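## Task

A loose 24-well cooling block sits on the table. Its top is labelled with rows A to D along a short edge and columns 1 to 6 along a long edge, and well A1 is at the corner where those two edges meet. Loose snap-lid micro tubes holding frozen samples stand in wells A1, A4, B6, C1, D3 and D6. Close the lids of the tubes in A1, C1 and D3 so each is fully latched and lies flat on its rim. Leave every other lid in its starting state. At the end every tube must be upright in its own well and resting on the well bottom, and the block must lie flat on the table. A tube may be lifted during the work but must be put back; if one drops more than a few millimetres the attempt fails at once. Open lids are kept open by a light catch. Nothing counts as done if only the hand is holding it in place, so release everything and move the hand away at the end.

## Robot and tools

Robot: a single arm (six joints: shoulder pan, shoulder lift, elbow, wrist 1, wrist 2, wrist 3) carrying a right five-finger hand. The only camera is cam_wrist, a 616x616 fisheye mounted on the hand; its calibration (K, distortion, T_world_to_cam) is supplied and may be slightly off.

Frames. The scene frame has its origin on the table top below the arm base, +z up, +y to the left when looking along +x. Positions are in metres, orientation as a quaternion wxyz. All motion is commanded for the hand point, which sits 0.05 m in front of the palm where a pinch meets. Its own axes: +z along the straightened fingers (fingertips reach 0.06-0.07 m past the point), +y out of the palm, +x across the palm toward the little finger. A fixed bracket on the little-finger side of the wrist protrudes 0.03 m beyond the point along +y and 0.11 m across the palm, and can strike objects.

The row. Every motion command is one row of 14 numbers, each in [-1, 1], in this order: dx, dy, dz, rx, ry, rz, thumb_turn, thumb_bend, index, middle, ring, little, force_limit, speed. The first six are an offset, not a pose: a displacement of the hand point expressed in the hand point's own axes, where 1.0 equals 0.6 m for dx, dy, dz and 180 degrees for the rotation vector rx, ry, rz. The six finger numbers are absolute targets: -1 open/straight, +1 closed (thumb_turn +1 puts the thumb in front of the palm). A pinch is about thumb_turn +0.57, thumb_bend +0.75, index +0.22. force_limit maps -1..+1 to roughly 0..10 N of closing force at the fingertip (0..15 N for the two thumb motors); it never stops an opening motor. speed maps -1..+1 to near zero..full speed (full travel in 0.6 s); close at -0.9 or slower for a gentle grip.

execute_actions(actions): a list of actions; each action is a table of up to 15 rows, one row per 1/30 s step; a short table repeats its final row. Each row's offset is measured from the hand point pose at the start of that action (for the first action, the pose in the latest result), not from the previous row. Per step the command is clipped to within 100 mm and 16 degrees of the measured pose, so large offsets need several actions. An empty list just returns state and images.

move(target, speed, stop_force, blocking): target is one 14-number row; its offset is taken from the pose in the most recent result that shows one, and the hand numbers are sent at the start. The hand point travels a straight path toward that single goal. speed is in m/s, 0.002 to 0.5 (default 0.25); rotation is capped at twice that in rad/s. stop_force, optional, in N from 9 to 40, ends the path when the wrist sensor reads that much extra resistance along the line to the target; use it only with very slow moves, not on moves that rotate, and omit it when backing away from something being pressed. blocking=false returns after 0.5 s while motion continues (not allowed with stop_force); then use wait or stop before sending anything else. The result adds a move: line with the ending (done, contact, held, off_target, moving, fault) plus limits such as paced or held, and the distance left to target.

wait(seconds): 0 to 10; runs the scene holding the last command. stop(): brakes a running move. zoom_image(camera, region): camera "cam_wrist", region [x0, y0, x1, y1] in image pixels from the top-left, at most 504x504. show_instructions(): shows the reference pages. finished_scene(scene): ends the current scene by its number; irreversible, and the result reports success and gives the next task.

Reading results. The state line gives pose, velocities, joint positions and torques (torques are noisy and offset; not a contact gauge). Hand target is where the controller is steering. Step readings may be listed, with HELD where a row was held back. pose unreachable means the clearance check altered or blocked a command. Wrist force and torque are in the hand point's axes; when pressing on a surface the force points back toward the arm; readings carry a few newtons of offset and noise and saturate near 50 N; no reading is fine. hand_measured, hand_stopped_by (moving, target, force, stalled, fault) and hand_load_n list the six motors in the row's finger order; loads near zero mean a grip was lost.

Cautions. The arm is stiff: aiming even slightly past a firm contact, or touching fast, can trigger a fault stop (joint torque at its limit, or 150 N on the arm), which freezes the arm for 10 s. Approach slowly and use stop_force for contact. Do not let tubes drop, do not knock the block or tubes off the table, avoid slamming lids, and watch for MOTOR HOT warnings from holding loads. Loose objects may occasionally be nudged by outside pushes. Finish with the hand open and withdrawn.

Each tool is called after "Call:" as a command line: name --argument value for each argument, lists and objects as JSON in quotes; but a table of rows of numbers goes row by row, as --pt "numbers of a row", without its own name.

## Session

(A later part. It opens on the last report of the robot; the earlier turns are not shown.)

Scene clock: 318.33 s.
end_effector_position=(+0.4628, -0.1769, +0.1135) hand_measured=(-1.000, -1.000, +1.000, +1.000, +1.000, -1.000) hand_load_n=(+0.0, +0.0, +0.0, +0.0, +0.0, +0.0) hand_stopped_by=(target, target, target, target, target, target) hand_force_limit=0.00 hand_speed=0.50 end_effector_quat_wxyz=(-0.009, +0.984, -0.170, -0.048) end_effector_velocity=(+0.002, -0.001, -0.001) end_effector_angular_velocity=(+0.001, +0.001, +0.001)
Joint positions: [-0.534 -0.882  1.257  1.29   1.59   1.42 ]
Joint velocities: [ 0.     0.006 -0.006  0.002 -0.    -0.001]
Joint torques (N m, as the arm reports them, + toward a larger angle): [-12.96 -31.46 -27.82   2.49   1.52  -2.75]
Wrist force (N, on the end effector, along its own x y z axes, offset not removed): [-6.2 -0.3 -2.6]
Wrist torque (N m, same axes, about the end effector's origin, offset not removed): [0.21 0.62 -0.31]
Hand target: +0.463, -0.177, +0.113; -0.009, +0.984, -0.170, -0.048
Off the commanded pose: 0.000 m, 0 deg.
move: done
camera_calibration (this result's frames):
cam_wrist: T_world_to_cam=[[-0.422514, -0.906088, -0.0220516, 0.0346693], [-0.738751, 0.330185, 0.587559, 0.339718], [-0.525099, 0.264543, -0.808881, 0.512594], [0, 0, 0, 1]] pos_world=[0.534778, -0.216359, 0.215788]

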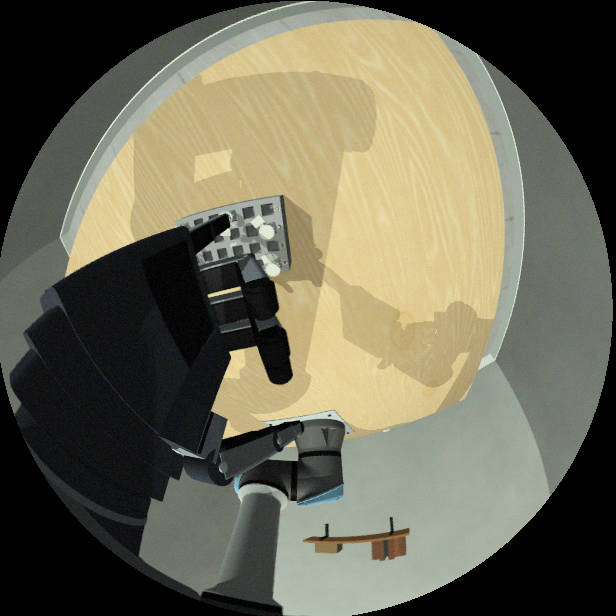

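Call:
move --target '[0.0016, 0, 0.012, 0, 0, 0, -1, -1, 1, 1, 1, -1, 0, 0.5]' --speed 0.004 --stop_force 21

Call:
zoom_image --camera "cam_wrist" --region '[190, 170, 290, 260]'

Scene clock: 326.27 s.
end_effector_position=(+0.4630, -0.1770, +0.1086) hand_measured=(-1.000, -1.000, +1.000, +1.000, +1.000, -1.000) hand_load_n=(+0.0, +0.0, +0.0, +0.0, +0.0, -0.5) hand_stopped_by=(target, target, target, target, target, target) hand_force_limit=0.00 hand_speed=0.50 end_effector_quat_wxyz=(-0.009, +0.984, -0.170, -0.048) end_effector_velocity=(-0.000, +0.001, +0.001) end_effector_angular_velocity=(+0.001, +0.002, +0.002)
Joint positions: [-0.534 -0.877  1.262  1.28   1.59   1.42 ]
Joint velocities: [ 0.002 -0.002  0.     0.004  0.     0.   ]
Joint torques (N m, as the arm reports them, + toward a larger angle): [ -1.8  -39.16 -16.06   1.03   1.05  -0.46]
Wrist force (N, on the end effector, along its own x y z axes, offset not removed): [-7.5 -0.4 -29.7]
Wrist torque (N m, same axes, about the end effector's origin, offset not removed): [1.58 2.59 -0.53]
Hand target: +0.463, -0.177, +0.109; -0.009, +0.984, -0.170, -0.048
Off the commanded pose: 0.002 m, 0 deg.
move: contact
camera_calibration (this result's frames):
cam_wrist: T_world_to_cam=[[-0.422529, -0.906081, -0.0220621, 0.0345603], [-0.738586, 0.330109, 0.587808, 0.342575], [-0.525319, 0.264661, -0.808699, 0.508881], [0, 0, 0, 1]] pos_world=[0.534948, -0.216454, 0.210926]

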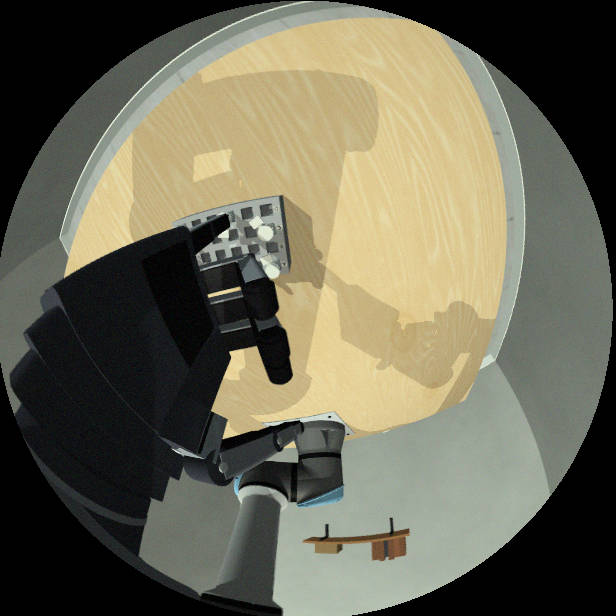

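Region (190, 170, 290, 260) of cam_wrist's 616x616 image, scaled by 5.040, with more detail than that image has; it fills the top 454 rows of this view, and the rest is white.

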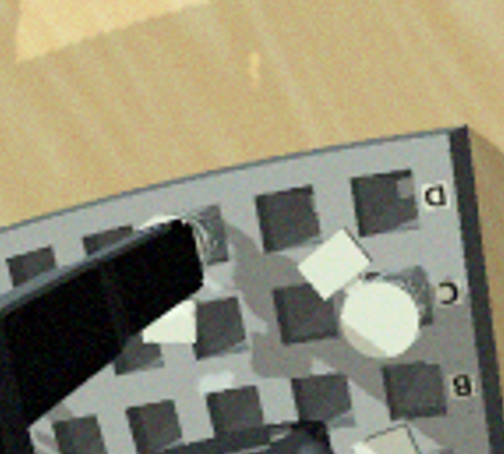

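Call:
execute_actions --actions '[[[-0.0002,0,-0.0017,0,0,0,-1,-1,1,1,1,-1,0,0.5],[-0.0004,0,-0.0041,0,0,0,-1,-1,1,1,1,-1,0,0.5],[-0.0015,0.0013,-0.0074,0,0,0,-1,-1,1,1,1,-1,0,0.5],[-0.0034,0.0038,-0.0106,0,0,0,-1,-1,1,1,1,-1,0,0.5],[-0.0059,0.0077,-0.0128,0,0,0,-1,-1,1,1,1,-1,0,0.5],[-0.0092,0.0128,-0.0142,0,0,0,-1,-1,1,1,1,-1,0,0.5],[-0.013,0.0191,-0.0138,0,0,0,-1,-1,1,1,1,-1,0,0.5],[-0.0172,0.0262,-0.0134,0,0,0,-1,-1,1,1,1,-1,0,0.5],[-0.0219,0.0338,-0.0129,0,0,0,-1,-1,1,1,1,-1,0,0.5],[-0.0264,0.0415,-0.0116,0,0,0,-1,-1,1,1,1,-1,0,0.5],[-0.0305,0.0485,-0.0104,0,0,0,-1,-1,1,1,1,-1,0,0.5],[-0.0338,0.0542,-0.0084,0,0,0,-1,-1,1,1,1,-1,0,0.5],[-0.0364,0.0587,-0.0065,0,0,0,-1,-1,1,1,1,-1,0,0.5],[-0.0382,0.0619,-0.0051,0,0,0,-1,-1,1,1,1,-1,0,0.5],[-0.0392,0.0638,-0.0038,0,0,0,-1,-1,1,1,1,-1,0,0.5]]]'

Call:
wait --seconds 0.6

Call:
zoom_image --camera "cam_wrist" --region '[170, 175, 270, 265]'

Scene clock: 362.97 s.
end_effector_position=(+0.4389, -0.1966, +0.1156) hand_measured=(-1.000, -1.000, +1.000, +1.000, +1.000, -1.000) hand_load_n=(+0.0, +0.0, +0.0, +0.0, +0.0, +0.0) hand_stopped_by=(target, target, target, target, target, target) hand_force_limit=0.00 hand_speed=0.50 end_effector_quat_wxyz=(-0.009, +0.984, -0.171, -0.049) end_effector_velocity=(-0.084, -0.066, -0.015) end_effector_angular_velocity=(+0.002, +0.005, -0.004)
Joint positions: [-0.588 -0.925  1.325  1.265  1.596  1.367]
Joint velocities: [-0.194 -0.124  0.253 -0.129  0.019 -0.19 ]
Joint torques (N m, as the arm reports them, + toward a larger angle): [ -9.72 -49.91  -7.83   0.81   1.6   -3.16]
Wrist force (N, on the end effector, along its own x y z axes, offset not removed): [-2.7 0.1 0.1]
Wrist torque (N m, same axes, about the end effector's origin, offset not removed): [-0.15 0.43 -0.26]
Hand target: +0.428, -0.205, +0.113; -0.009, +0.984, -0.171, -0.049
Off the commanded pose: 0.014 m, 0 deg.
Step readings (end_effector_position):
0: (+0.4630, -0.1771, +0.1089)
1: (+0.4630, -0.1771, +0.1089)
2: (+0.4630, -0.1771, +0.1090)
4: (+0.4629, -0.1771, +0.1100)
8: (+0.4592, -0.1802, +0.1146)
15: end_effector_position above
camera_calibration (this result's frames):
cam_wrist: T_world_to_cam=[[-0.4233, -0.90574, -0.0212884, 0.00712775], [-0.737549, 0.330859, 0.588689, 0.32671], [-0.526155, 0.264893, -0.808079, 0.507419], [0, 0, 0, 1]] pos_world=[0.510963, -0.236051, 0.217855]

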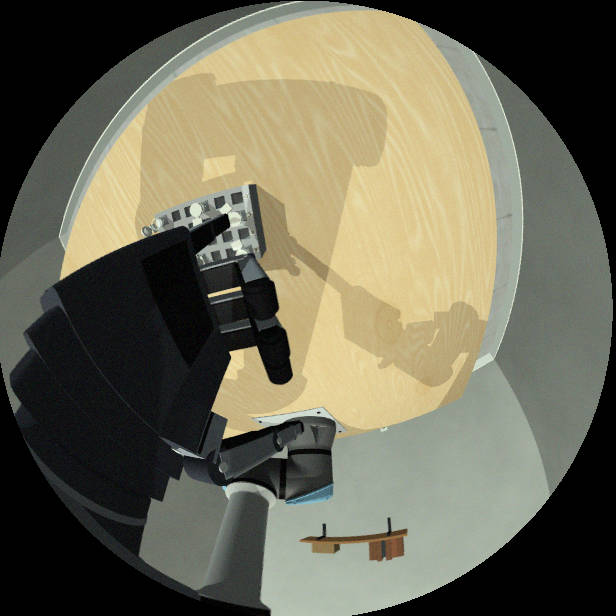

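Scene clock: 363.57 s.
end_effector_position=(+0.4285, -0.2047, +0.1132) hand_measured=(-1.000, -1.000, +1.000, +1.000, +1.000, -1.000) hand_load_n=(+0.0, +0.0, +0.0, +0.0, +0.0, +0.0) hand_stopped_by=(target, target, target, target, target, target) hand_force_limit=0.00 hand_speed=0.50 end_effector_quat_wxyz=(-0.009, +0.984, -0.171, -0.049) end_effector_velocity=(-0.000, +0.000, +0.000) end_effector_angular_velocity=(+0.000, +0.000, +0.001)
Joint positions: [-0.613 -0.939  1.356  1.248  1.598  1.343]
Joint velocities: [ 0.    -0.001  0.002 -0.     0.    -0.001]
Joint torques (N m, as the arm reports them, + toward a larger angle): [-12.6  -52.31  -7.45   1.02   1.35  -2.78]
Wrist force (N, on the end effector, along its own x y z axes, offset not removed): [-1.7 0.9 -0.5]
Wrist torque (N m, same axes, about the end effector's origin, offset not removed): [0.10 0.27 -0.08]
Hand target: +0.428, -0.205, +0.113; -0.009, +0.984, -0.171, -0.049
Off the commanded pose: 0.001 m, 0 deg.
wait: 0.60 s; at rest by 0.40 s
camera_calibration (this result's frames):
cam_wrist: T_world_to_cam=[[-0.423183, -0.90579, -0.0214639, -0.00473839], [-0.737482, 0.330595, 0.588921, 0.323062], [-0.526343, 0.265051, -0.807906, 0.502203], [0, 0, 0, 1]] pos_world=[0.500578, -0.244204, 0.215373]

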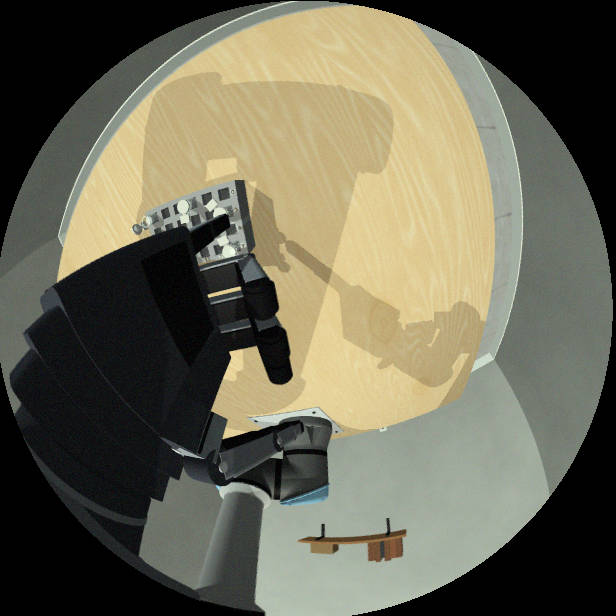

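Region (170, 175, 270, 265) of cam_wrist's 616x616 image, scaled by 5.040, with more detail than that image has; it fills the top 454 rows of this view, and the rest is white.

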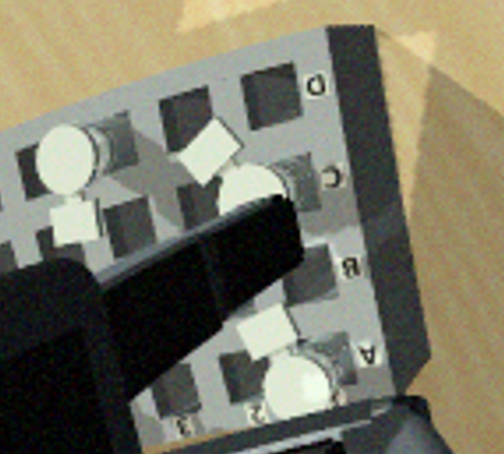

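Call:
move --target '[0.0045, 0, 0.0092, 0, 0, 0, -1, -1, 1, 1, 1, -1, 0, 0.5]' --speed 0.0045 --stop_force 25

Call:
zoom_image --camera "cam_wrist" --region '[170, 175, 270, 265]'

Scene clock: 372.83 s.
end_effector_position=(+0.4299, -0.2053, +0.1091) hand_measured=(-1.000, -1.000, +1.000, +1.000, +1.000, -1.000) hand_load_n=(+0.0, +0.0, +0.0, +0.0, +0.0, -3.5) hand_stopped_by=(target, target, target, target, target, target) hand_force_limit=0.00 hand_speed=0.50 end_effector_quat_wxyz=(-0.009, +0.984, -0.171, -0.049) end_effector_velocity=(-0.001, -0.000, +0.001) end_effector_angular_velocity=(+0.000, +0.001, -0.002)
Joint positions: [-0.612 -0.932  1.355  1.242  1.598  1.343]
Joint velocities: [-0.002 -0.002 -0.     0.003 -0.     0.   ]
Joint torques (N m, as the arm reports them, + toward a larger angle): [  7.52 -38.84 -16.04  -0.57  -2.3    2.11]
Wrist force (N, on the end effector, along its own x y z axes, offset not removed): [-12.0 2.0 -30.5]
Wrist torque (N m, same axes, about the end effector's origin, offset not removed): [1.40 2.19 -0.56]
Hand target: +0.430, -0.205, +0.109; -0.009, +0.984, -0.171, -0.049
Off the commanded pose: 0.002 m, 0 deg.
move: contact
camera_calibration (this result's frames):
cam_wrist: T_world_to_cam=[[-0.423193, -0.905787, -0.0213997, -0.0046944], [-0.737514, 0.330663, 0.588842, 0.326785], [-0.526289, 0.264977, -0.807965, 0.499774], [0, 0, 0, 1]] pos_world=[0.502047, -0.244736, 0.211274]

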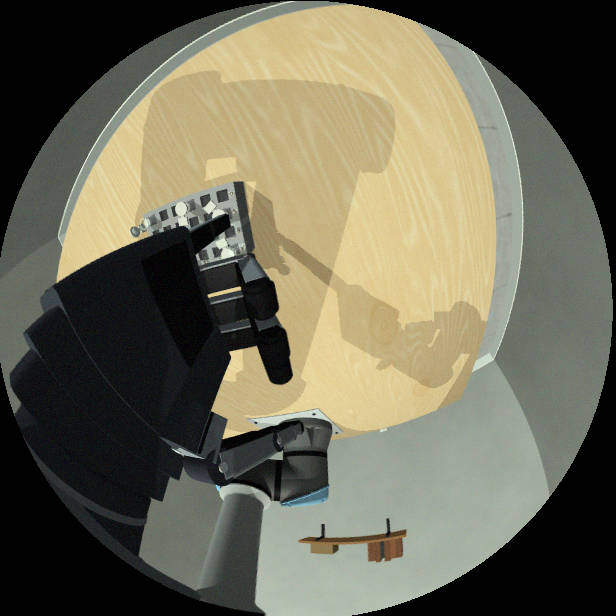

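Region (170, 175, 270, 265) of cam_wrist's 616x616 image, scaled by 5.040, with more detail than that image has; it fills the top 454 rows of this view, and the rest is white.

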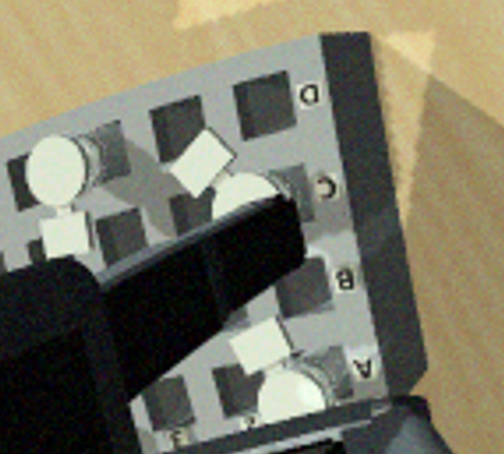

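Call:
move --target '[-0.1, 0, -0.16, 0, 0, 0, -1, -1, 1, 1, 1, -1, 0, 0.5]' --speed 0.2

Call:
zoom_image --camera "cam_wrist" --region '[165, 120, 285, 225]'

Scene clock: 385.37 s.
end_effector_position=(+0.3828, -0.1886, +0.2104) hand_measured=(-1.000, -1.000, +1.000, +1.000, +1.000, -1.000) hand_load_n=(+0.0, +0.0, +0.0, +0.0, +0.0, +0.0) hand_stopped_by=(target, target, target, target, target, target) hand_force_limit=0.00 hand_speed=0.50 end_effector_quat_wxyz=(-0.009, +0.984, -0.171, -0.049) end_effector_velocity=(-0.001, -0.000, +0.002) end_effector_angular_velocity=(-0.000, -0.001, -0.001)
Joint positions: [-0.636 -1.132  1.398  1.398  1.6    1.319]
Joint velocities: [-0.002 -0.005  0.     0.003 -0.    -0.001]
Joint torques (N m, as the arm reports them, + toward a larger angle): [-12.18 -46.73 -14.71   3.39   1.38  -2.64]
Wrist force (N, on the end effector, along its own x y z axes, offset not removed): [-4.4 0.4 -0.7]
Wrist torque (N m, same axes, about the end effector's origin, offset not removed): [0.05 0.67 -0.27]
Hand target: +0.383, -0.189, +0.211; -0.009, +0.984, -0.171, -0.049
Off the commanded pose: 0.000 m, 0 deg.
move: done
camera_calibration (this result's frames):
cam_wrist: T_world_to_cam=[[-0.423198, -0.905785, -0.021394, -0.00738761], [-0.737439, 0.330633, 0.588953, 0.22675], [-0.526391, 0.265021, -0.807884, 0.552424], [0, 0, 0, 1]] pos_world=[0.454879, -0.228067, 0.312591]

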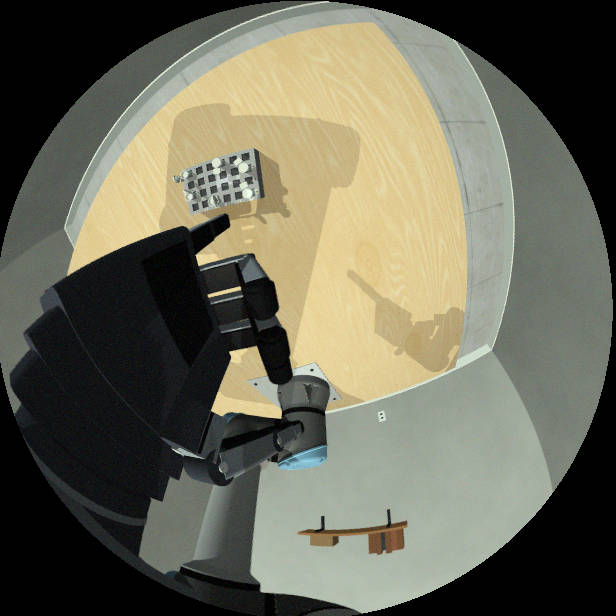

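Region (165, 120, 285, 225) of cam_wrist's 616x616 image, scaled by 4.200, with more detail than that image has; it fills the top 441 rows of this view, and the rest is white.

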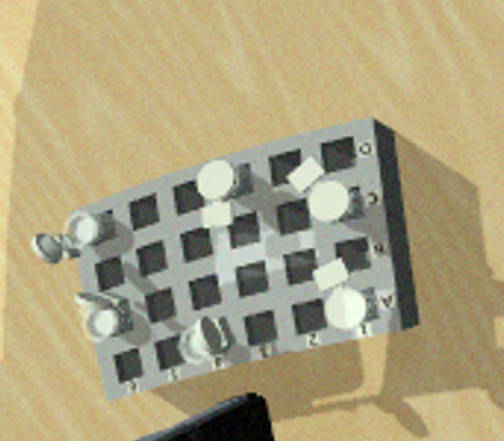

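A1, C1 and D3 are shut, the other three lids are still open, and the hand is clear.

Call:
finished_scene --scene 2

The scene is finished: the task was done.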